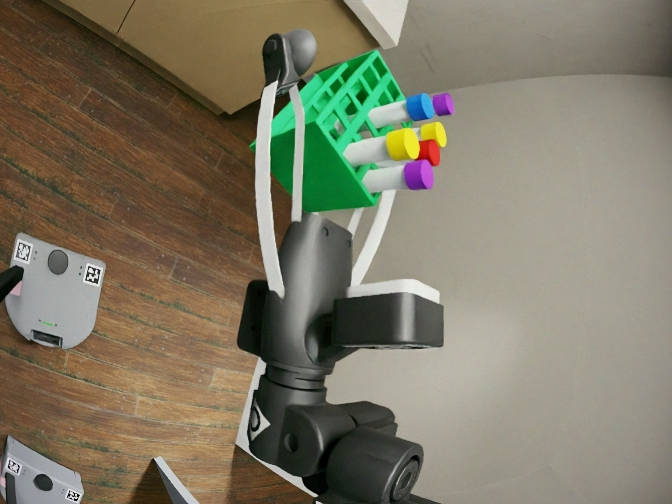

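>>> execute_actions(
  actions=[
    {"r1": {"base": {"translate_m": -0.071}, "joints": {"arm_m": 0.1765, "wrist_yaw_rad": 1.03}}, "r2": {"base": {"translate_m": -0.071}}},
  ],
  cameras=[],
)

Scene clock: 865.67 s.
r1.base_odometry: x=-0.938 y=-0.649 heading=-2.019 (m, m, rad; r1's odometry frame)
r1.turned_by_wheels: +0.001 (rad since the last result)
r1.turned_by_imu: +0.001 (rad since the last result)
r1.base_tilt: forward=-0.5 right=-1.1 (deg)
r1.lidar_m: 1.65 0.72 1.85 1.63 1.63 1.76 1.49 1.50 1.06 0.57 0.49 1.14
r1.head_depth_mm: 819 889 962 1150 1213 1317 1415 / 714 766 808 - 1017 1098 1242 / 632 674 716 - - 919 1014 / 567 601 639 675 - 790 857 / 514 543 570 - - 692 742 / 471 494 518 537 582 615 656 / 434 454 476 494 525 541 583
r1.base_status: done
r1.joint_positions: lift_m=+1.050 arm_m=+0.177 wrist_yaw_rad=+1.067 wrist_pitch_rad=-0.024 wrist_roll_rad=+0.000 gripper_m=-0.019 head_pan_rad=-1.564 head_tilt_rad=-0.299
r1.joint_status: wrist_yaw_rad off_target (ended at +1.067, target +1.030); the others done
r1.on_its_own: wrist_yaw_rad is at rest, and its effort (-44) is outside its rest range (-12 to +12)
r1.motor_effort: left_wheel=+11(12) right_wheel=-16(21) lift_m=+35(35) arm_m=-2(5) wrist_yaw_rad=-44(45) wrist_pitch_rad=+8(8) wrist_roll_rad=+0(0) gripper_m=-18(18) head_pan_rad=-4(4) head_tilt_rad=-1(0) (%)
r1.hand_pose: x=+0.2024 y=-0.4451 z=+1.1582 quat_wxyz=(+0.613, +0.367, -0.604, +0.352) (m; r1's base frame)
r1.wrist_depth_mm: - - 183 170 166 158 152 / - - 188 173 170 163 155 / - - 194 180 175 168 159 / - - 202 187 181 172 164 / - - 208 123 188 177 168 / - - - 125 191 182 174 / - - 223 134 197 189 178
r2.base_odometry: x=-0.702 y=-0.528 heading=-0.801 (m, m, rad; r2's odometry frame)
r2.turned_by_wheels: +0.000 (rad since the last result)
r2.turned_by_imu: +0.000 (rad since the last result)
r2.base_tilt: forward=+1.0 right=+2.3 (deg)
r2.lidar_m: 0.84 0.89 1.31 1.59 1.71 0.82 0.77 0.82 1.04 1.02 1.11 0.85
r2.head_depth_mm: 802 893 1001 1133 - - 1103 / 834 930 1049 1208 1411 - 1099 / 868 972 1109 1282 1489 - 1118 / 906 1019 1170 1348 1529 - 1102 / 945 1076 1232 1406 - - 1111 / 984 1125 1308 1522 - - 1123 / 1038 1195 1389 1647 1652 1237 1107
r2.base_status: done
r2.joint_positions: lift_m=+0.980 arm_m=+0.003 wrist_yaw_rad=+1.570 wrist_pitch_rad=-0.026 wrist_roll_rad=+0.004 gripper_m=+0.091 head_pan_rad=-1.293 head_tilt_rad=-0.691
r2.joint_status: not commanded
r2.on_its_own: gripper_m is held at +0.089, not at your +0.060, by its stall guard, which is not easing now
r2.motor_effort: left_wheel=+3(4) right_wheel=-5(12) lift_m=+44(44) arm_m=-4(4) wrist_yaw_rad=+1(1) wrist_pitch_rad=+9(9) wrist_roll_rad=-2(3) gripper_m=-24(24) head_pan_rad=-5(4) head_tilt_rad=-6(6) (%)
r2.hand_pose: x=+0.2342 y=-0.1482 z=+1.0876 quat_wxyz=(+0.506, +0.507, -0.494, +0.492) (m; r2's base frame)
r2.wrist_depth_mm: - - - - - - - / - - - - - - - / - - - - - - - / - - - 92 78 - - / 897 857 856 94 82 - - / 927 907 114 96 84 - - / 971 935 103 90 82 - -
pictures: none
No camera images: the call's "cameras" was empty. Leave "cameras" out to get every camera's image.

>>> execute_actions(
  actions=[
    {"r1": {"base": {"translate_m": -0.074}, "joints": {"arm_m": 0.1485, "wrist_yaw_rad": 1.175}}, "r2": {"base": {"translate_m": -0.074}}},
  ],
  cameras=[],
)

>>> execute_actions(
  actions=[
    {"r1": {"base": {"translate_m": -0.076}, "joints": {"arm_m": 0.127, "wrist_yaw_rad": 1.262}}, "r2": {"base": {"translate_m": -0.076}}},
  ],
  cameras=[],
)

>>> execute_actions(
  actions=[
    {"r1": {"base": {"translate_m": -0.078}, "joints": {"arm_m": 0.1125, "wrist_yaw_rad": 1.349}}, "r2": {"base": {"translate_m": -0.078}}},
  ],
  cameras=[],
)

Scene clock: 876.67 s.
r1.base_odometry: x=-0.906 y=-0.582 heading=-2.018 (m, m, rad; r1's odometry frame)
r1.turned_by_wheels: +0.000 (rad since the last result)
r1.turned_by_imu: +0.002 (rad since the last result)
r1.base_tilt: forward=-0.6 right=-1.1 (deg)
r1.lidar_m: 0.78 0.71 1.88 1.60 1.60 1.67 1.43 1.43 1.18 0.56 0.45 1.17
r1.head_depth_mm: 904 986 1058 - 1264 1361 1424 / 757 818 855 - 1144 1211 1349 / 652 698 743 - - 962 1066 / 573 606 646 684 - 799 869 / 510 538 569 - - 686 734 / 461 483 508 524 - 598 635 / 419 439 459 480 505 530 559
r1.base_status: done
r1.joint_positions: lift_m=+1.050 arm_m=+0.149 wrist_yaw_rad=+1.185 wrist_pitch_rad=-0.024 wrist_roll_rad=+0.000 gripper_m=-0.019 head_pan_rad=-1.564 head_tilt_rad=-0.299
r1.joint_status: all done
r1.motor_effort: left_wheel=+4(15) right_wheel=-6(14) lift_m=+34(35) arm_m=-4(12) wrist_yaw_rad=-12(59) wrist_pitch_rad=+8(8) wrist_roll_rad=+0(0) gripper_m=-14(18) head_pan_rad=-4(4) head_tilt_rad=-1(0) (%)
r1.hand_pose: x=+0.2154 y=-0.3899 z=+1.1580 quat_wxyz=(+0.592, +0.402, -0.581, +0.388) (m; r1's base frame)
r1.wrist_depth_mm: - - 184 109 165 156 149 / - - 191 112 169 161 153 / - - 198 116 175 165 155 / - - 203 119 181 170 160 / - - - 121 185 174 165 / - - - 124 189 180 170 / - - 226 130 199 185 174
r2.base_odometry: x=-0.753 y=-0.475 heading=-0.801 (m, m, rad; r2's odometry frame)
r2.turned_by_wheels: +0.000 (rad since the last result)
r2.turned_by_imu: +0.001 (rad since the last result)
r2.base_tilt: forward=+1.1 right=+2.3 (deg)
r2.lidar_m: 0.91 0.97 1.43 1.60 1.72 0.82 0.76 0.75 1.02 1.02 1.10 0.92
r2.head_depth_mm: 795 881 992 1124 - - 1098 / 828 923 1037 1195 1409 - 1099 / 866 960 1095 1266 1469 - 1116 / 895 1015 1155 1336 1525 - 1111 / 944 1061 1218 1388 - - 1112 / 976 1119 1301 1503 - - 1118 / 1031 1188 1382 1629 1634 1240 1108
r2.base_status: done
r2.joint_positions: lift_m=+0.980 arm_m=+0.003 wrist_yaw_rad=+1.570 wrist_pitch_rad=-0.026 wrist_roll_rad=+0.004 gripper_m=+0.091 head_pan_rad=-1.293 head_tilt_rad=-0.691
r2.joint_status: not commanded
r2.on_its_own: gripper_m is held at +0.089, not at your +0.060, by its stall guard, which is not easing now
r2.motor_effort: left_wheel=+4(4) right_wheel=-5(10) lift_m=+44(44) arm_m=-4(4) wrist_yaw_rad=+1(2) wrist_pitch_rad=+9(9) wrist_roll_rad=-2(2) gripper_m=-23(24) head_pan_rad=-5(5) head_tilt_rad=-5(5) (%)
r2.hand_pose: x=+0.2342 y=-0.1482 z=+1.0876 quat_wxyz=(+0.506, +0.507, -0.494, +0.492) (m; r2's base frame)
r2.wrist_depth_mm: - - - - - - - / - - - - - - - / - - - - - - - / - - - 90 77 - - / 991 970 877 93 81 - - / - 993 114 94 83 - - / - - 103 89 82 - -
pictures: none
No camera images: the call's "cameras" was empty. Leave "cameras" out to get every camera's image.

Scene clock: 878.40 s.
r1.base_odometry: x=-0.874 y=-0.513 heading=-2.018 (m, m, rad; r1's odometry frame)
r1.turned_by_wheels: +0.000 (rad since the last result)
r1.turned_by_imu: +0.001 (rad since the last result)
r1.base_tilt: forward=-0.6 right=-1.1 (deg)
r1.lidar_m: 0.77 0.71 1.86 1.58 1.58 1.59 1.36 1.35 1.21 0.55 0.42 1.19
r1.head_depth_mm: 972 1038 1095 - 1312 1398 1460 / 840 913 961 - - 1328 1421 / 697 746 805 - - 1070 1169 / 596 633 672 709 749 838 907 / 521 549 579 638 - 706 742 / 461 484 508 - - 584 629 / 415 432 452 469 - 518 546
r1.base_status: done
r1.joint_positions: lift_m=+1.050 arm_m=+0.127 wrist_yaw_rad=+1.276 wrist_pitch_rad=-0.025 wrist_roll_rad=+0.000 gripper_m=-0.019 head_pan_rad=-1.564 head_tilt_rad=-0.299
r1.joint_status: all done
r1.on_its_own: wrist_yaw_rad is at rest, and its effort (-17) is outside its rest range (-12 to +12)
r1.motor_effort: left_wheel=+5(12) right_wheel=-8(13) lift_m=+35(35) arm_m=-4(12) wrist_yaw_rad=-17(57) wrist_pitch_rad=+8(8) wrist_roll_rad=+0(0) gripper_m=-15(17) head_pan_rad=-4(4) head_tilt_rad=-1(1) (%)
r1.hand_pose: x=+0.2232 y=-0.3464 z=+1.1580 quat_wxyz=(+0.573, +0.428, -0.562, +0.414) (m; r1's base frame)
r1.wrist_depth_mm: - - 186 110 165 156 147 / - - 191 112 169 159 151 / - - 198 116 175 164 156 / 777 - 205 119 179 169 160 / - - - 121 185 174 164 / - - - 124 189 179 169 / - - 229 130 198 185 174
r2.base_odometry: x=-0.806 y=-0.420 heading=-0.800 (m, m, rad; r2's odometry frame)
r2.turned_by_wheels: +0.000 (rad since the last result)
r2.turned_by_imu: +0.000 (rad since the last result)
r2.base_tilt: forward=+1.0 right=+2.3 (deg)
r2.lidar_m: 0.99 1.05 1.55 1.61 1.74 0.83 0.76 0.69 1.02 1.01 1.09 1.00
r2.head_depth_mm: 788 876 981 1113 - - 1109 / 818 915 1031 1185 1395 - 1103 / 852 953 1085 1259 1470 - 1116 / 888 1002 1144 1325 1509 - 1111 / 925 1053 1208 1380 - - 1111 / 971 1106 1281 1499 - - 1124 / 1021 1168 1370 1611 1650 1241 1110
r2.base_status: done
r2.joint_positions: lift_m=+0.980 arm_m=+0.003 wrist_yaw_rad=+1.570 wrist_pitch_rad=-0.026 wrist_roll_rad=+0.004 gripper_m=+0.091 head_pan_rad=-1.293 head_tilt_rad=-0.691
r2.joint_status: not commanded
r2.on_its_own: gripper_m is held at +0.089, not at your +0.060, by its stall guard, which is not easing now
r2.motor_effort: left_wheel=+4(4) right_wheel=-4(9) lift_m=+44(44) arm_m=-4(5) wrist_yaw_rad=+1(1) wrist_pitch_rad=+9(9) wrist_roll_rad=-2(2) gripper_m=-24(24) head_pan_rad=-5(4) head_tilt_rad=-6(5) (%)
r2.hand_pose: x=+0.2342 y=-0.1482 z=+1.0876 quat_wxyz=(+0.506, +0.507, -0.494, +0.492) (m; r2's base frame)
r2.wrist_depth_mm: - - - - - - - / - - - - - - - / - - - - - - - / - - - 91 78 - - / - - 998 93 82 - - / - - 114 94 84 - - / - - 102 89 82 - -
pictures: none
No camera images: the call's "cameras" was empty. Leave "cameras" out to get every camera's image.

Scene clock: 880.13 s.
r1.base_odometry: x=-0.840 y=-0.443 heading=-2.018 (m, m, rad; r1's odometry frame)
r1.turned_by_wheels: +0.000 (rad since the last result)
r1.turned_by_imu: +0.001 (rad since the last result)
r1.base_tilt: forward=-0.5 right=-1.1 (deg)
r1.lidar_m: 0.77 0.70 1.83 1.56 1.56 1.50 1.27 1.28 1.25 0.57 0.40 0.39
r1.head_depth_mm: 1001 1065 1123 - 1349 1428 1474 / 960 1020 1086 - - 1385 1432 / 777 838 904 - - 1215 1338 / 640 682 727 759 805 916 979 / 546 574 605 654 - - 772 / 473 495 518 - - 584 637 / 418 435 454 464 - 520 542
r1.base_status: done
r1.joint_positions: lift_m=+1.050 arm_m=+0.113 wrist_yaw_rad=+1.369 wrist_pitch_rad=-0.024 wrist_roll_rad=+0.000 gripper_m=-0.019 head_pan_rad=-1.564 head_tilt_rad=-0.299
r1.joint_status: all done
r1.on_its_own: wrist_yaw_rad is at rest, and its effort (-23) is outside its rest range (-12 to +12)
r1.motor_effort: left_wheel=+5(11) right_wheel=-9(14) lift_m=+35(35) arm_m=-3(11) wrist_yaw_rad=-23(57) wrist_pitch_rad=+8(8) wrist_roll_rad=+0(0) gripper_m=-15(18) head_pan_rad=-4(4) head_tilt_rad=-1(0) (%)
r1.hand_pose: x=+0.2290 y=-0.3091 z=+1.1580 quat_wxyz=(+0.554, +0.454, -0.542, +0.440) (m; r1's base frame)
r1.wrist_depth_mm: - - 186 111 164 155 147 / - - 192 113 169 159 151 / - - 199 116 174 164 155 / - - 205 119 177 168 159 / - - - 121 185 174 163 / - - - 124 189 179 167 / - - 230 131 193 184 174
r2.base_odometry: x=-0.860 y=-0.364 heading=-0.800 (m, m, rad; r2's odometry frame)
r2.turned_by_wheels: +0.000 (rad since the last result)
r2.turned_by_imu: +0.000 (rad since the last result)
r2.base_tilt: forward=+1.0 right=+2.3 (deg)
r2.lidar_m: 1.06 1.14 1.64 1.62 1.75 0.83 0.76 0.64 1.01 1.00 1.08 1.08
r2.head_depth_mm: 783 867 979 1104 - - 1103 / 812 905 1028 1178 1385 - 1105 / 848 948 1079 1244 1460 - 1125 / 880 993 1136 1304 1515 - 1106 / 926 1043 1205 1362 - - 1107 / 968 1094 1271 1481 - - 1119 / 1006 1153 1353 1601 1649 1243 1107
r2.base_status: done
r2.joint_positions: lift_m=+0.980 arm_m=+0.003 wrist_yaw_rad=+1.570 wrist_pitch_rad=-0.026 wrist_roll_rad=+0.004 gripper_m=+0.091 head_pan_rad=-1.293 head_tilt_rad=-0.691
r2.joint_status: not commanded
r2.on_its_own: gripper_m is held at +0.089, not at your +0.060, by its stall guard, which is not easing now
r2.motor_effort: left_wheel=+3(5) right_wheel=-4(10) lift_m=+44(44) arm_m=-4(5) wrist_yaw_rad=+0(1) wrist_pitch_rad=+9(9) wrist_roll_rad=-2(2) gripper_m=-23(25) head_pan_rad=-4(4) head_tilt_rad=-6(5) (%)
r2.hand_pose: x=+0.2342 y=-0.1482 z=+1.0876 quat_wxyz=(+0.506, +0.507, -0.494, +0.492) (m; r2's base frame)
r2.wrist_depth_mm: - - - - - - - / - - - - - - - / - - - - - - - / - - - 91 78 - - / - - - 93 82 - - / - - 114 95 84 - - / - - 103 89 82 - -
pictures: none
No camera images: the call's "cameras" was empty. Leave "cameras" out to get every camera's image.

>>> execute_actions(
  actions=[
    {"r1": {"base": {"translate_m": -0.079}, "joints": {"arm_m": 0.1046, "wrist_yaw_rad": 1.46}}},
  ],
  cameras=[],
)

>>> execute_actions(
  actions=[
    {"r1": {"base": {"translate_m": -0.079}, "joints": {"arm_m": 0.1035, "wrist_yaw_rad": 1.55}}},
  ],
  cameras=[],
)

>>> execute_actions(
  actions=[
    {"r1": {"base": {"translate_m": -0.078}, "joints": {"arm_m": 0.110, "wrist_yaw_rad": 1.638}}, "r2": {"base": {"translate_m": -0.078}}},
  ],
  cameras=[],
)

>>> execute_actions(
  actions=[
    {"r1": {"base": {"translate_m": -0.078}, "joints": {"arm_m": 0.122, "wrist_yaw_rad": 1.725}}, "r2": {"base": {"translate_m": -0.078}}},
  ],
  cameras=[],
)

Scene clock: 908.93 s.
r1.base_odometry: x=-0.806 y=-0.372 heading=-2.017 (m, m, rad; r1's odometry frame)
r1.turned_by_wheels: +0.000 (rad since the last result)
r1.turned_by_imu: +0.002 (rad since the last result)
r1.base_tilt: forward=-0.7 right=-1.1 (deg)
r1.lidar_m: 0.85 0.77 1.81 1.54 1.54 1.41 1.20 1.20 1.28 0.59 0.38 0.37
r1.head_depth_mm: 1025 1087 1147 - 1378 1468 1473 / 990 1055 1118 - - 1433 1455 / 916 994 1064 - - 1371 1419 / 717 762 812 850 905 1042 1104 / 589 619 652 696 749 - 833 / 499 520 545 - - - 657 / 433 450 467 466 486 531 549
r1.base_status: done
r1.joint_positions: lift_m=+1.050 arm_m=+0.105 wrist_yaw_rad=+1.471 wrist_pitch_rad=-0.024 wrist_roll_rad=+0.000 gripper_m=-0.019 head_pan_rad=-1.564 head_tilt_rad=-0.299
r1.joint_status: all done
r1.on_its_own: wrist_yaw_rad is at rest, and its effort (-14) is outside its rest range (-12 to +12)
r1.motor_effort: left_wheel=+4(11) right_wheel=-7(17) lift_m=+35(35) arm_m=-4(10) wrist_yaw_rad=-14(61) wrist_pitch_rad=+8(8) wrist_roll_rad=+0(0) gripper_m=-14(18) head_pan_rad=-4(4) head_tilt_rad=-1(1) (%)
r1.hand_pose: x=+0.2329 y=-0.2753 z=+1.1580 quat_wxyz=(+0.530, +0.481, -0.518, +0.468) (m; r1's base frame)
r1.wrist_depth_mm: - - 186 109 165 154 146 / - - 194 112 168 159 149 / 666 - 200 115 174 163 155 / - - 208 119 179 167 157 / - - - 120 184 173 162 / - - - 124 188 177 166 / - - 232 132 197 183 171
r2.base_odometry: x=-0.860 y=-0.364 heading=-0.800 (m, m, rad; r2's odometry frame)
r2.turned_by_wheels: +0.000 (rad since the last result)
r2.turned_by_imu: +0.002 (rad since the last result)
r2.base_tilt: forward=+1.1 right=+2.3 (deg)
r2.lidar_m: 1.06 1.14 1.64 1.62 1.74 0.91 0.67 0.72 1.01 1.00 1.08 1.08
r2.head_depth_mm: 781 866 978 1100 - - 1096 / 814 908 1022 1172 1390 - 1098 / 845 950 1075 1239 1467 - 1115 / 877 991 1135 1306 1507 - 1111 / 923 1040 1194 1365 - - 1106 / 963 1096 1277 1484 - - 1125 / 1012 1159 1360 1604 1645 1241 1106
r2.base_status: not commanded
r2.joint_positions: lift_m=+0.980 arm_m=+0.003 wrist_yaw_rad=+1.570 wrist_pitch_rad=-0.026 wrist_roll_rad=+0.004 gripper_m=+0.091 head_pan_rad=-1.293 head_tilt_rad=-0.691
r2.joint_status: not commanded
r2.on_its_own: gripper_m is held at +0.089, not at your +0.060, by its stall guard, which is not easing now
r2.motor_effort: left_wheel=+3(3) right_wheel=-4(4) lift_m=+44(44) arm_m=-4(4) wrist_yaw_rad=+0(0) wrist_pitch_rad=+9(9) wrist_roll_rad=-2(2) gripper_m=-24(23) head_pan_rad=-4(4) head_tilt_rad=-6(5) (%)
r2.hand_pose: x=+0.2342 y=-0.1482 z=+1.0876 quat_wxyz=(+0.506, +0.507, -0.494, +0.492) (m; r2's base frame)
r2.wrist_depth_mm: - - - - - - - / - - - - - - - / - - - - - - - / - - - 91 78 - - / - - - 93 82 - - / - - 114 94 84 - - / - - 103 90 82 - -
pictures: none
No camera images: the call's "cameras" was empty. Leave "cameras" out to get every camera's image.

Scene clock: 910.67 s.
r1.base_odometry: x=-0.772 y=-0.301 heading=-2.017 (m, m, rad; r1's odometry frame)
r1.turned_by_wheels: +0.000 (rad since the last result)
r1.turned_by_imu: +0.000 (rad since the last result)
r1.base_tilt: forward=-0.6 right=-1.1 (deg)
r1.lidar_m: 0.93 0.85 1.78 1.51 1.51 1.32 1.13 1.12 1.28 0.62 0.37 0.35
r1.head_depth_mm: 1046 1114 1172 - 1404 1492 1465 / 1017 1083 1151 - - 1464 1472 / 985 1047 1112 - - 1422 1435 / 844 897 956 997 1033 1186 1311 / 660 691 728 763 822 - 915 / 539 563 587 626 - - 699 / 457 473 490 494 - 553 566
r1.base_status: done
r1.joint_positions: lift_m=+1.050 arm_m=+0.104 wrist_yaw_rad=+1.564 wrist_pitch_rad=-0.024 wrist_roll_rad=+0.000 gripper_m=-0.019 head_pan_rad=-1.564 head_tilt_rad=-0.299
r1.joint_status: all done
r1.on_its_own: wrist_yaw_rad is at rest, and its effort (-17) is outside its rest range (-12 to +12)
r1.motor_effort: left_wheel=+3(10) right_wheel=-7(14) lift_m=+34(35) arm_m=-3(6) wrist_yaw_rad=-17(48) wrist_pitch_rad=+8(8) wrist_roll_rad=+0(0) gripper_m=-15(17) head_pan_rad=-4(4) head_tilt_rad=+0(1) (%)
r1.hand_pose: x=+0.2342 y=-0.2505 z=+1.1580 quat_wxyz=(+0.508, +0.504, -0.495, +0.492) (m; r1's base frame)
r1.wrist_depth_mm: - - 187 110 164 155 145 / - - 192 112 167 158 149 / 625 795 200 115 172 162 153 / - - 206 118 177 166 157 / - - - 121 183 172 161 / - - - 124 189 176 165 / - - 231 131 197 183 170
r2.base_odometry: x=-0.860 y=-0.364 heading=-0.800 (m, m, rad; r2's odometry frame)
r2.turned_by_wheels: +0.000 (rad since the last result)
r2.turned_by_imu: +0.000 (rad since the last result)
r2.base_tilt: forward=+1.1 right=+2.3 (deg)
r2.lidar_m: 1.06 1.14 1.64 1.62 1.75 0.93 0.72 0.86 1.01 0.99 1.08 1.08
r2.head_depth_mm: 780 866 975 1100 - - 1103 / 813 904 1028 1178 1374 - 1101 / 845 948 1084 1247 1460 - 1115 / 883 994 1136 1299 1510 - 1113 / 923 1042 1199 1357 - - 1106 / 960 1099 1272 1479 - - 1129 / 1013 1156 1358 1600 1644 1243 1102
r2.base_status: not commanded
r2.joint_positions: lift_m=+0.980 arm_m=+0.003 wrist_yaw_rad=+1.570 wrist_pitch_rad=-0.026 wrist_roll_rad=+0.004 gripper_m=+0.091 head_pan_rad=-1.293 head_tilt_rad=-0.691
r2.joint_status: not commanded
r2.on_its_own: gripper_m is held at +0.089, not at your +0.060, by its stall guard, which is not easing now
r2.motor_effort: left_wheel=+2(3) right_wheel=-4(4) lift_m=+44(44) arm_m=-4(4) wrist_yaw_rad=+1(1) wrist_pitch_rad=+9(9) wrist_roll_rad=-2(2) gripper_m=-24(24) head_pan_rad=-4(5) head_tilt_rad=-6(5) (%)
r2.hand_pose: x=+0.2342 y=-0.1482 z=+1.0876 quat_wxyz=(+0.506, +0.507, -0.494, +0.492) (m; r2's base frame)
r2.wrist_depth_mm: - - - - - - - / - - - - - - - / - - - - - - - / - - - 91 78 - - / - - - 93 82 - - / - - 114 94 84 - - / - - 103 89 82 - -
pictures: none
No camera images: the call's "cameras" was empty. Leave "cameras" out to get every camera's image.

Scene clock: 912.40 s.
r1.base_odometry: x=-0.738 y=-0.230 heading=-2.017 (m, m, rad; r1's odometry frame)
r1.turned_by_wheels: +0.000 (rad since the last result)
r1.turned_by_imu: +0.000 (rad since the last result)
r1.base_tilt: forward=-0.6 right=-1.1 (deg)
r1.lidar_m: 0.85 0.85 1.76 1.49 1.49 1.24 1.05 1.05 1.20 0.68 0.37 0.33
r1.head_depth_mm: 1068 1135 1195 - 1425 1514 1468 / 1042 1105 1173 - - 1492 1476 / 1013 1073 1141 - - 1452 1466 / 975 1035 1100 1160 1231 1373 1420 / 772 808 843 890 935 - 1055 / 602 626 649 698 - - 765 / 495 510 526 520 527 - 595
r1.base_status: done
r1.joint_positions: lift_m=+1.050 arm_m=+0.110 wrist_yaw_rad=+1.656 wrist_pitch_rad=-0.025 wrist_roll_rad=+0.000 gripper_m=-0.019 head_pan_rad=-1.564 head_tilt_rad=-0.299
r1.joint_status: all done
r1.on_its_own: wrist_yaw_rad is at rest, and its effort (-22) is outside its rest range (-12 to +12)
r1.motor_effort: left_wheel=+4(7) right_wheel=-6(15) lift_m=+35(34) arm_m=+3(4) wrist_yaw_rad=-22(24) wrist_pitch_rad=+8(8) wrist_roll_rad=+0(0) gripper_m=-15(15) head_pan_rad=-4(3) head_tilt_rad=-1(1) (%)
r1.hand_pose: x=+0.2333 y=-0.2329 z=+1.1580 quat_wxyz=(+0.485, +0.527, -0.471, +0.515) (m; r1's base frame)
r1.wrist_depth_mm: - - 189 111 163 154 144 / - 830 194 113 168 157 148 / - 651 198 117 173 161 153 / - - 209 120 179 166 156 / - - - 122 182 171 161 / - - - 124 186 176 165 / - - 233 131 198 183 169
r2.base_odometry: x=-0.915 y=-0.308 heading=-0.800 (m, m, rad; r2's odometry frame)
r2.turned_by_wheels: +0.000 (rad since the last result)
r2.turned_by_imu: +0.000 (rad since the last result)
r2.base_tilt: forward=+1.1 right=+2.3 (deg)
r2.lidar_m: 1.14 1.22 1.65 1.62 1.76 0.92 0.71 0.87 0.99 0.99 1.06 1.16
r2.head_depth_mm: 775 860 964 1094 - - 1104 / 804 898 1012 1168 1371 - 1095 / 837 938 1068 1233 1447 - 1115 / 872 989 1124 1296 1496 - 1110 / 912 1031 1188 1342 - - 1110 / 956 1085 1271 1454 - - 1122 / 1000 1150 1344 1580 1641 1246 1110
r2.base_status: done
r2.joint_positions: lift_m=+0.980 arm_m=+0.003 wrist_yaw_rad=+1.570 wrist_pitch_rad=-0.026 wrist_roll_rad=+0.004 gripper_m=+0.091 head_pan_rad=-1.293 head_tilt_rad=-0.691
r2.joint_status: not commanded
r2.on_its_own: gripper_m is held at +0.089, not at your +0.060, by its stall guard, which is not easing now
r2.motor_effort: left_wheel=+2(3) right_wheel=-4(8) lift_m=+44(44) arm_m=-4(4) wrist_yaw_rad=+1(0) wrist_pitch_rad=+9(9) wrist_roll_rad=-2(2) gripper_m=-24(23) head_pan_rad=-4(5) head_tilt_rad=-6(6) (%)
r2.hand_pose: x=+0.2342 y=-0.1482 z=+1.0876 quat_wxyz=(+0.506, +0.507, -0.494, +0.492) (m; r2's base frame)
r2.wrist_depth_mm: - - - - - - - / - - - - - - - / - - - - - - - / - - - 89 78 - - / - - - 93 82 - - / - - 114 94 84 - - / - - 103 89 82 - -
pictures: none
No camera images: the call's "cameras" was empty. Leave "cameras" out to get every camera's image.

Scene clock: 914.17 s.
r1.base_odometry: x=-0.704 y=-0.160 heading=-2.017 (m, m, rad; r1's odometry frame)
r1.turned_by_wheels: +0.000 (rad since the last result)
r1.turned_by_imu: +0.000 (rad since the last result)
r1.base_tilt: forward=-0.5 right=-1.0 (deg)
r1.lidar_m: 0.84 2.16 1.73 1.47 1.47 1.15 0.97 0.98 1.11 0.77 0.37 0.31
r1.head_depth_mm: 1089 1155 1223 - 1436 1556 1473 / 1063 1122 1190 - - 1507 1467 / 1035 1099 1169 - - 1465 1478 / 1004 1060 1129 1188 1255 1420 1442 / 957 1004 1047 1097 1218 - 1273 / 700 722 746 810 - - 846 / 549 565 580 566 578 626 637
r1.base_status: done
r1.joint_positions: lift_m=+1.050 arm_m=+0.121 wrist_yaw_rad=+1.747 wrist_pitch_rad=-0.025 wrist_roll_rad=+0.000 gripper_m=-0.019 head_pan_rad=-1.564 head_tilt_rad=-0.299
r1.joint_status: wrist_yaw_rad off_target (ended at +1.747, target +1.725); the others done
r1.on_its_own: wrist_yaw_rad is at rest, and its effort (-26) is outside its rest range (-12 to +12)
r1.motor_effort: left_wheel=+4(7) right_wheel=-7(16) lift_m=+35(34) arm_m=+6(7) wrist_yaw_rad=-26(26) wrist_pitch_rad=+8(8) wrist_roll_rad=+0(0) gripper_m=-15(15) head_pan_rad=-3(4) head_tilt_rad=-1(0) (%)
r1.hand_pose: x=+0.2303 y=-0.2218 z=+1.1579 quat_wxyz=(+0.461, +0.548, -0.447, +0.536) (m; r1's base frame)
r1.wrist_depth_mm: - - 188 112 163 153 144 / - - 194 114 167 155 147 / - - 201 117 172 160 152 / - - 209 121 177 165 155 / - - 218 122 183 170 160 / - - - 124 187 175 164 / - - 232 132 192 182 168
r2.base_odometry: x=-0.969 y=-0.252 heading=-0.800 (m, m, rad; r2's odometry frame)
r2.turned_by_wheels: +0.000 (rad since the last result)
r2.turned_by_imu: +0.000 (rad since the last result)
r2.base_tilt: forward=+1.0 right=+2.3 (deg)
r2.lidar_m: 1.21 1.30 1.66 1.64 1.77 0.92 0.70 0.87 3.02 0.97 1.06 1.23
r2.head_depth_mm: 768 851 960 1082 - - 1108 / 797 890 1003 1154 1349 - 1098 / 824 929 1056 1219 1449 - 1117 / 865 972 1112 1283 1498 - 1104 / 899 1017 1178 1343 - - 1110 / 948 1074 1250 1448 - - 1129 / 991 1142 1326 1575 1643 1239 1113
r2.base_status: done
r2.joint_positions: lift_m=+0.980 arm_m=+0.003 wrist_yaw_rad=+1.570 wrist_pitch_rad=-0.026 wrist_roll_rad=+0.004 gripper_m=+0.091 head_pan_rad=-1.293 head_tilt_rad=-0.691
r2.joint_status: not commanded
r2.on_its_own: gripper_m is held at +0.089, not at your +0.060, by its stall guard, which is not easing now
r2.motor_effort: left_wheel=+3(4) right_wheel=-4(10) lift_m=+44(44) arm_m=-4(5) wrist_yaw_rad=+0(0) wrist_pitch_rad=+9(9) wrist_roll_rad=-2(2) gripper_m=-24(24) head_pan_rad=-4(4) head_tilt_rad=-6(5) (%)
r2.hand_pose: x=+0.2342 y=-0.1482 z=+1.0876 quat_wxyz=(+0.506, +0.507, -0.494, +0.492) (m; r2's base frame)
r2.wrist_depth_mm: - - - - - - - / - - - - - - - / - - - - - - - / - - - 89 78 - - / - - - 93 82 - - / - - 114 94 84 - - / - - 103 89 82 - -
pictures: none
No camera images: the call's "cameras" was empty. Leave "cameras" out to get every camera's image.

>>> execute_actions(
  actions=[
    {"r1": {"base": {"translate_m": -0.077}, "joints": {"arm_m": 0.142, "wrist_yaw_rad": 1.839}}, "r2": {"base": {"translate_m": -0.10}}},
  ],
  cameras=[],
)

>>> execute_actions(
  actions=[
    {"r1": {"base": {"translate_m": -0.0745}, "joints": {"arm_m": 0.168, "wrist_yaw_rad": 1.931}}, "r2": {"base": {"translate_m": -0.10}}},
  ],
  cameras=[],
)

>>> execute_actions(
  actions=[
    {"r1": {"base": {"translate_m": -0.072}, "joints": {"arm_m": 0.200, "wrist_yaw_rad": 2.023}}, "r2": {"base": {"translate_m": -0.10}}},
  ],
  cameras=[],
)

>>> execute_actions(
  actions=[
    {"r1": {"base": {"translate_m": -0.069}, "joints": {"arm_m": 0.239, "wrist_yaw_rad": 2.115}}, "r2": {"base": {"translate_m": -0.10}}},
  ],
  cameras=["r1_nav_camera", "r2_nav_camera"],
)

Scene clock: 933.00 s.
r1.base_odometry: x=-0.671 y=-0.090 heading=-2.016 (m, m, rad; r1's odometry frame)
r1.turned_by_wheels: +0.000 (rad since the last result)
r1.turned_by_imu: +0.002 (rad since the last result)
r1.base_tilt: forward=-0.5 right=-1.1 (deg)
r1.lidar_m: 0.82 2.23 1.70 1.44 1.44 1.06 0.90 0.90 1.03 0.90 0.36 0.30
r1.head_depth_mm: 1113 1181 1243 - 1458 1561 1471 / 1080 1147 1207 - 1417 1529 1472 / 1052 1120 1187 - - 1485 1472 / 1025 1089 1153 1218 - 1430 1471 / 992 1050 1113 1188 1249 - 1416 / 857 875 900 - - - 976 / 629 640 651 631 671 686 690
r1.base_status: done
r1.joint_positions: lift_m=+1.050 arm_m=+0.141 wrist_yaw_rad=+1.854 wrist_pitch_rad=-0.025 wrist_roll_rad=+0.000 gripper_m=-0.019 head_pan_rad=-1.564 head_tilt_rad=-0.299
r1.joint_status: all done
r1.on_its_own: wrist_yaw_rad is at rest, and its effort (-17) is outside its rest range (-12 to +12)
r1.motor_effort: left_wheel=+4(6) right_wheel=-6(16) lift_m=+34(35) arm_m=+7(9) wrist_yaw_rad=-17(24) wrist_pitch_rad=+8(8) wrist_roll_rad=+0(0) gripper_m=-15(15) head_pan_rad=-4(3) head_tilt_rad=-1(0) (%)
r1.hand_pose: x=+0.2241 y=-0.2151 z=+1.1579 quat_wxyz=(+0.432, +0.571, -0.417, +0.560) (m; r1's base frame)
r1.wrist_depth_mm: - - 189 110 162 152 142 / - - 197 113 167 155 146 / - - 204 115 172 160 149 / - - 210 119 177 164 153 / - - - 122 183 170 158 / - - - 125 187 174 162 / - - 234 130 195 178 166
r2.base_odometry: x=-1.039 y=-0.180 heading=-0.800 (m, m, rad; r2's odometry frame)
r2.turned_by_wheels: +0.000 (rad since the last result)
r2.turned_by_imu: +0.001 (rad since the last result)
r2.base_tilt: forward=+1.0 right=+2.3 (deg)
r2.lidar_m: 1.32 1.41 1.67 1.64 1.78 0.90 0.68 0.84 2.94 0.95 1.04 1.34
r2.head_depth_mm: 756 838 933 1121 - - 1103 / 788 877 989 1136 1327 - 1110 / 818 920 1042 1203 1437 - 1121 / 851 960 1100 1272 1476 - 1112 / 893 1013 1160 1317 - - 1110 / 936 1062 1236 1433 - - 1128 / 983 1120 1311 1564 1650 1239 1106
r2.base_status: done
r2.joint_positions: lift_m=+0.980 arm_m=+0.003 wrist_yaw_rad=+1.570 wrist_pitch_rad=-0.026 wrist_roll_rad=+0.004 gripper_m=+0.091 head_pan_rad=-1.293 head_tilt_rad=-0.691
r2.joint_status: not commanded
r2.on_its_own: gripper_m is held at +0.089, not at your +0.060, by its stall guard, which is not easing now
r2.motor_effort: left_wheel=+3(3) right_wheel=-4(12) lift_m=+44(44) arm_m=-5(4) wrist_yaw_rad=+0(0) wrist_pitch_rad=+9(9) wrist_roll_rad=-2(2) gripper_m=-24(24) head_pan_rad=-5(5) head_tilt_rad=-6(6) (%)
r2.hand_pose: x=+0.2342 y=-0.1482 z=+1.0876 quat_wxyz=(+0.506, +0.507, -0.494, +0.492) (m; r2's base frame)
r2.wrist_depth_mm: - - - - - - - / - - - - - - - / - - - - - - - / - - - 89 77 - - / - - - 92 82 - - / - - 114 94 84 - - / - - 103 89 82 - -
pictures: none
No camera images: the call's "cameras" was empty. Leave "cameras" out to get every camera's image.

Scene clock: 934.97 s.
r1.base_odometry: x=-0.639 y=-0.023 heading=-2.016 (m, m, rad; r1's odometry frame)
r1.turned_by_wheels: +0.000 (rad since the last result)
r1.turned_by_imu: +0.000 (rad since the last result)
r1.base_tilt: forward=-0.6 right=-1.1 (deg)
r1.lidar_m: 0.80 2.31 1.68 1.43 1.42 0.98 0.83 0.83 0.95 1.13 0.36 0.29
r1.head_depth_mm: 1130 1204 1265 1390 1437 1498 1431 / 1106 1168 1220 - 1451 1546 1475 / 1070 1133 1201 - - 1491 1475 / 1045 1105 1172 1229 - 1442 1469 / 1021 1074 1141 1208 - 1426 1438 / 979 1044 1082 - - 1124 1180 / 754 757 761 764 763 765 763
r1.base_status: done
r1.joint_positions: lift_m=+1.050 arm_m=+0.167 wrist_yaw_rad=+1.950 wrist_pitch_rad=-0.025 wrist_roll_rad=+0.000 gripper_m=-0.019 head_pan_rad=-1.564 head_tilt_rad=-0.299
r1.joint_status: all done
r1.on_its_own: wrist_yaw_rad is at rest, and its effort (-23) is outside its rest range (-12 to +12)
r1.motor_effort: left_wheel=+4(7) right_wheel=-7(15) lift_m=+34(35) arm_m=+7(10) wrist_yaw_rad=-23(28) wrist_pitch_rad=+8(8) wrist_roll_rad=+0(0) gripper_m=-14(16) head_pan_rad=-4(4) head_tilt_rad=-1(0) (%)
r1.hand_pose: x=+0.2161 y=-0.2179 z=+1.1580 quat_wxyz=(+0.404, +0.590, -0.389, +0.580) (m; r1's base frame)
r1.wrist_depth_mm: - - 190 111 162 151 142 / - - 197 113 167 155 146 / - - 205 116 171 160 149 / - - 210 119 177 164 153 / - - - 121 181 169 157 / - - - 124 185 174 160 / - - 236 131 198 179 165
r2.base_odometry: x=-1.108 y=-0.109 heading=-0.800 (m, m, rad; r2's odometry frame)
r2.turned_by_wheels: +0.000 (rad since the last result)
r2.turned_by_imu: +0.000 (rad since the last result)
r2.base_tilt: forward=+1.0 right=+2.3 (deg)
r2.lidar_m: 1.42 1.51 1.68 1.66 1.79 0.88 0.66 0.80 2.78 0.94 1.03 1.44
r2.head_depth_mm: 744 847 2444 2011 - - 1101 / 774 865 972 1145 1482 - 1101 / 810 903 1035 1191 1417 - 1116 / 843 949 1085 1258 1466 - 1108 / 878 998 1143 1306 - - 1109 / 923 1047 1219 1422 - - 1124 / 966 1115 1300 1537 1654 1245 1109
r2.base_status: done
r2.joint_positions: lift_m=+0.980 arm_m=+0.003 wrist_yaw_rad=+1.570 wrist_pitch_rad=-0.026 wrist_roll_rad=+0.004 gripper_m=+0.091 head_pan_rad=-1.293 head_tilt_rad=-0.691
r2.joint_status: not commanded
r2.on_its_own: gripper_m is held at +0.089, not at your +0.060, by its stall guard, which is not easing now
r2.motor_effort: left_wheel=+3(5) right_wheel=-4(11) lift_m=+44(44) arm_m=-4(5) wrist_yaw_rad=+0(0) wrist_pitch_rad=+9(9) wrist_roll_rad=-2(2) gripper_m=-23(23) head_pan_rad=-5(4) head_tilt_rad=-6(5) (%)
r2.hand_pose: x=+0.2342 y=-0.1482 z=+1.0876 quat_wxyz=(+0.506, +0.507, -0.494, +0.492) (m; r2's base frame)
r2.wrist_depth_mm: - - - - - - - / - - - - - - - / - - - - - - - / - - - 91 78 - - / - - - 94 82 - - / - - 114 95 84 - - / - - 103 89 82 - -
pictures: none
No camera images: the call's "cameras" was empty. Leave "cameras" out to get every camera's image.

Scene clock: 936.93 s.
r1.base_odometry: x=-0.608 y=+0.042 heading=-2.016 (m, m, rad; r1's odometry frame)
r1.turned_by_wheels: +0.000 (rad since the last result)
r1.turned_by_imu: +0.000 (rad since the last result)
r1.base_tilt: forward=-0.7 right=-1.1 (deg)
r1.lidar_m: 0.77 2.38 1.65 1.40 1.40 0.89 0.76 0.76 0.87 1.21 0.34 0.28
r1.head_depth_mm: 1139 1205 1258 1320 1345 1370 1393 / 1118 1188 1238 1390 1461 1570 1468 / 1094 1157 1215 - 1450 1520 1469 / 1062 1123 1192 1249 - 1475 1465 / 1036 1098 1162 - - 1430 1467 / 1008 1061 1122 1185 - 1365 1378 / 968 961 944 926 869 880 860
r1.base_status: done
r1.joint_positions: lift_m=+1.050 arm_m=+0.199 wrist_yaw_rad=+2.044 wrist_pitch_rad=-0.024 wrist_roll_rad=+0.000 gripper_m=-0.019 head_pan_rad=-1.564 head_tilt_rad=-0.299
r1.joint_status: wrist_yaw_rad off_target (ended at +2.044, target +2.023); the others done
r1.on_its_own: wrist_yaw_rad is at rest, and its effort (-25) is outside its rest range (-12 to +12)
r1.motor_effort: left_wheel=+5(8) right_wheel=-7(16) lift_m=+35(35) arm_m=+7(10) wrist_yaw_rad=-25(33) wrist_pitch_rad=+8(8) wrist_roll_rad=+0(0) gripper_m=-15(16) head_pan_rad=-3(4) head_tilt_rad=-1(1) (%)
r1.hand_pose: x=+0.2062 y=-0.2280 z=+1.1580 quat_wxyz=(+0.377, +0.608, -0.361, +0.599) (m; r1's base frame)
r1.wrist_depth_mm: - - 191 111 162 150 141 / - - 197 113 166 155 143 / - - 204 116 171 158 147 / - - 211 119 177 162 151 / - - - 121 182 166 156 / - - - 124 184 172 160 / - - 233 131 196 178 164
r2.base_odometry: x=-1.178 y=-0.037 heading=-0.799 (m, m, rad; r2's odometry frame)
r2.turned_by_wheels: +0.000 (rad since the last result)
r2.turned_by_imu: +0.000 (rad since the last result)
r2.base_tilt: forward=+1.1 right=+2.3 (deg)
r2.lidar_m: 1.51 1.62 1.69 1.67 1.80 0.86 0.65 0.75 2.61 0.95 1.02 1.53
r2.head_depth_mm: 2436 2709 2583 2035 - - 1110 / 762 880 2413 1983 1616 - 1099 / 798 896 1013 1177 1472 - 1112 / 828 937 1068 1240 1448 - 1112 / 870 984 1130 1292 - - 1108 / 909 1034 1208 1390 - - 1122 / 949 1097 1277 1514 1639 1246 1110
r2.base_status: done
r2.joint_positions: lift_m=+0.980 arm_m=+0.003 wrist_yaw_rad=+1.570 wrist_pitch_rad=-0.026 wrist_roll_rad=+0.004 gripper_m=+0.091 head_pan_rad=-1.293 head_tilt_rad=-0.691
r2.joint_status: not commanded
r2.on_its_own: gripper_m is held at +0.089, not at your +0.060, by its stall guard, which is not easing now
r2.motor_effort: left_wheel=+3(6) right_wheel=-4(10) lift_m=+44(44) arm_m=-4(4) wrist_yaw_rad=+1(1) wrist_pitch_rad=+9(9) wrist_roll_rad=-3(2) gripper_m=-24(23) head_pan_rad=-5(5) head_tilt_rad=-6(6) (%)
r2.hand_pose: x=+0.2342 y=-0.1482 z=+1.0876 quat_wxyz=(+0.506, +0.507, -0.494, +0.492) (m; r2's base frame)
r2.wrist_depth_mm: - - - - - - - / - - - - - - - / - - - - - - - / - - - 92 78 - - / - - - 94 81 - - / - - 114 96 84 - - / - - 103 89 82 - -
pictures: none
No camera images: the call's "cameras" was empty. Leave "cameras" out to get every camera's image.

Scene clock: 939.03 s.
r1.base_odometry: x=-0.578 y=+0.104 heading=-2.016 (m, m, rad; r1's odometry frame)
r1.turned_by_wheels: +0.000 (rad since the last result)
r1.turned_by_imu: +0.000 (rad since the last result)
r1.base_tilt: forward=-0.6 right=-1.1 (deg)
r1.lidar_m: 0.75 2.44 1.63 1.39 1.39 0.82 0.70 0.69 0.80 1.24 0.32 0.27
r1.head_depth_mm: 1106 1136 1155 1217 1228 1260 1288 / 1137 1213 1263 1369 1448 1541 1449 / 1104 1181 1233 - 1456 1541 1473 / 1080 1144 1215 - 1424 1494 1471 / 1053 1116 1175 - - 1446 1467 / 1024 1084 1148 1220 - 1389 1435 / 998 1053 1105 1151 1040 1084 1009
r1.base_status: done
r1.joint_positions: lift_m=+1.050 arm_m=+0.238 wrist_yaw_rad=+2.156 wrist_pitch_rad=-0.024 wrist_roll_rad=+0.000 gripper_m=-0.019 head_pan_rad=-1.564 head_tilt_rad=-0.299
r1.joint_status: wrist_yaw_rad off_target (ended at +2.156, target +2.115); the others done
r1.on_its_own: wrist_yaw_rad is held at +2.157, not at your +2.115, by its stall guard, which is not easing now
r1.motor_effort: left_wheel=+3(6) right_wheel=-6(16) lift_m=+35(35) arm_m=+6(9) wrist_yaw_rad=+1(36) wrist_pitch_rad=+8(8) wrist_roll_rad=+0(0) gripper_m=-14(16) head_pan_rad=-4(4) head_tilt_rad=+0(1) (%)
r1.hand_pose: x=+0.1918 y=-0.2424 z=+1.1581 quat_wxyz=(+0.342, +0.627, -0.327, +0.619) (m; r1's base frame)
r1.wrist_depth_mm: - - 193 108 161 150 140 / - - 199 111 166 152 142 / - - 206 115 170 158 146 / - - - 118 174 163 150 / - - - 122 181 166 152 / - - - 124 184 172 158 / - - - 134 192 176 162
r2.base_odometry: x=-1.248 y=+0.035 heading=-0.799 (m, m, rad; r2's odometry frame)
r2.turned_by_wheels: +0.000 (rad since the last result)
r2.turned_by_imu: +0.000 (rad since the last result)
r2.base_tilt: forward=+1.1 right=+2.2 (deg)
r2.lidar_m: 1.61 1.72 1.71 1.68 1.81 0.85 0.64 0.72 1.14 0.96 1.00 1.51
r2.head_depth_mm: 2365 2654 2569 2018 - - 1108 / 2526 2815 2687 1990 1630 - 1102 / 790 900 1091 1849 1599 - 1118 / 822 931 1054 1216 1424 - 1106 / 858 972 1115 1270 - - 1107 / 898 1023 1187 1379 - - 1125 / 944 1078 1264 1495 1642 1241 1111
r2.base_status: done
r2.joint_positions: lift_m=+0.980 arm_m=+0.003 wrist_yaw_rad=+1.570 wrist_pitch_rad=-0.026 wrist_roll_rad=+0.004 gripper_m=+0.091 head_pan_rad=-1.293 head_tilt_rad=-0.691
r2.joint_status: not commanded
r2.on_its_own: gripper_m is held at +0.089, not at your +0.060, by its stall guard, which is not easing now
r2.motor_effort: left_wheel=+4(4) right_wheel=-4(11) lift_m=+44(44) arm_m=-4(4) wrist_yaw_rad=+0(0) wrist_pitch_rad=+9(9) wrist_roll_rad=-2(2) gripper_m=-24(24) head_pan_rad=-4(5) head_tilt_rad=-5(6) (%)
r2.hand_pose: x=+0.2342 y=-0.1482 z=+1.0876 quat_wxyz=(+0.506, +0.507, -0.494, +0.492) (m; r2's base frame)
r2.wrist_depth_mm: - - - - - - - / - - - - - - - / - - - - - - - / - - - 90 79 - - / - - - 93 83 - - / - - 114 94 85 - - / - - 103 89 82 - -
pictures: r1_nav_camera (sideways: a quarter turn counterclockwise sets it upright), r2_nav_camera (sideways: a quarter turn counterclockwise sets it upright)
Images, in order (width x height): r1_nav_camera 672x504, r2_nav_camera 672x504.

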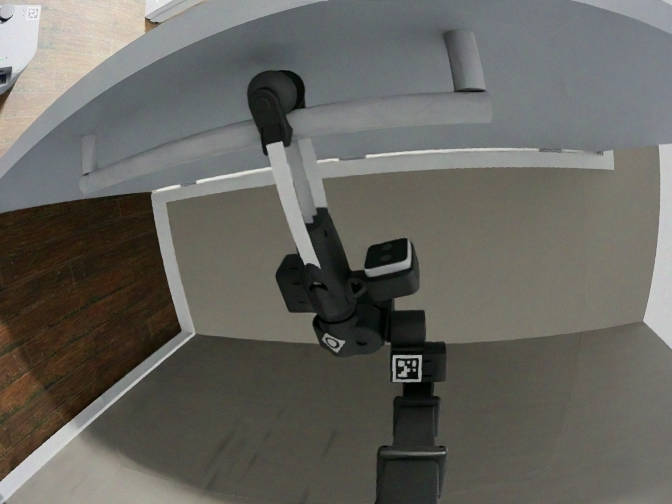

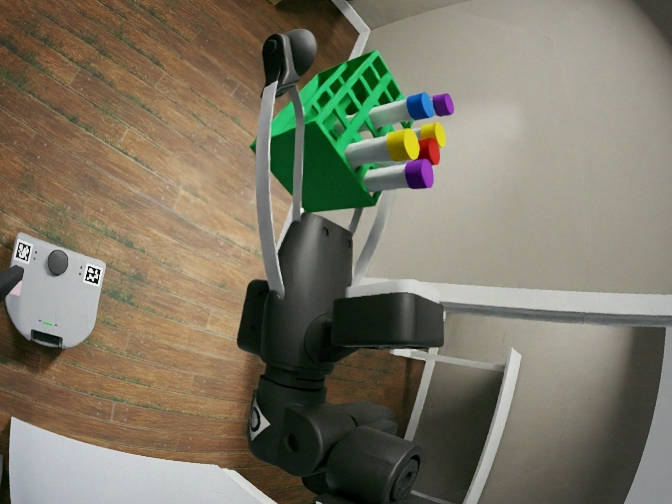

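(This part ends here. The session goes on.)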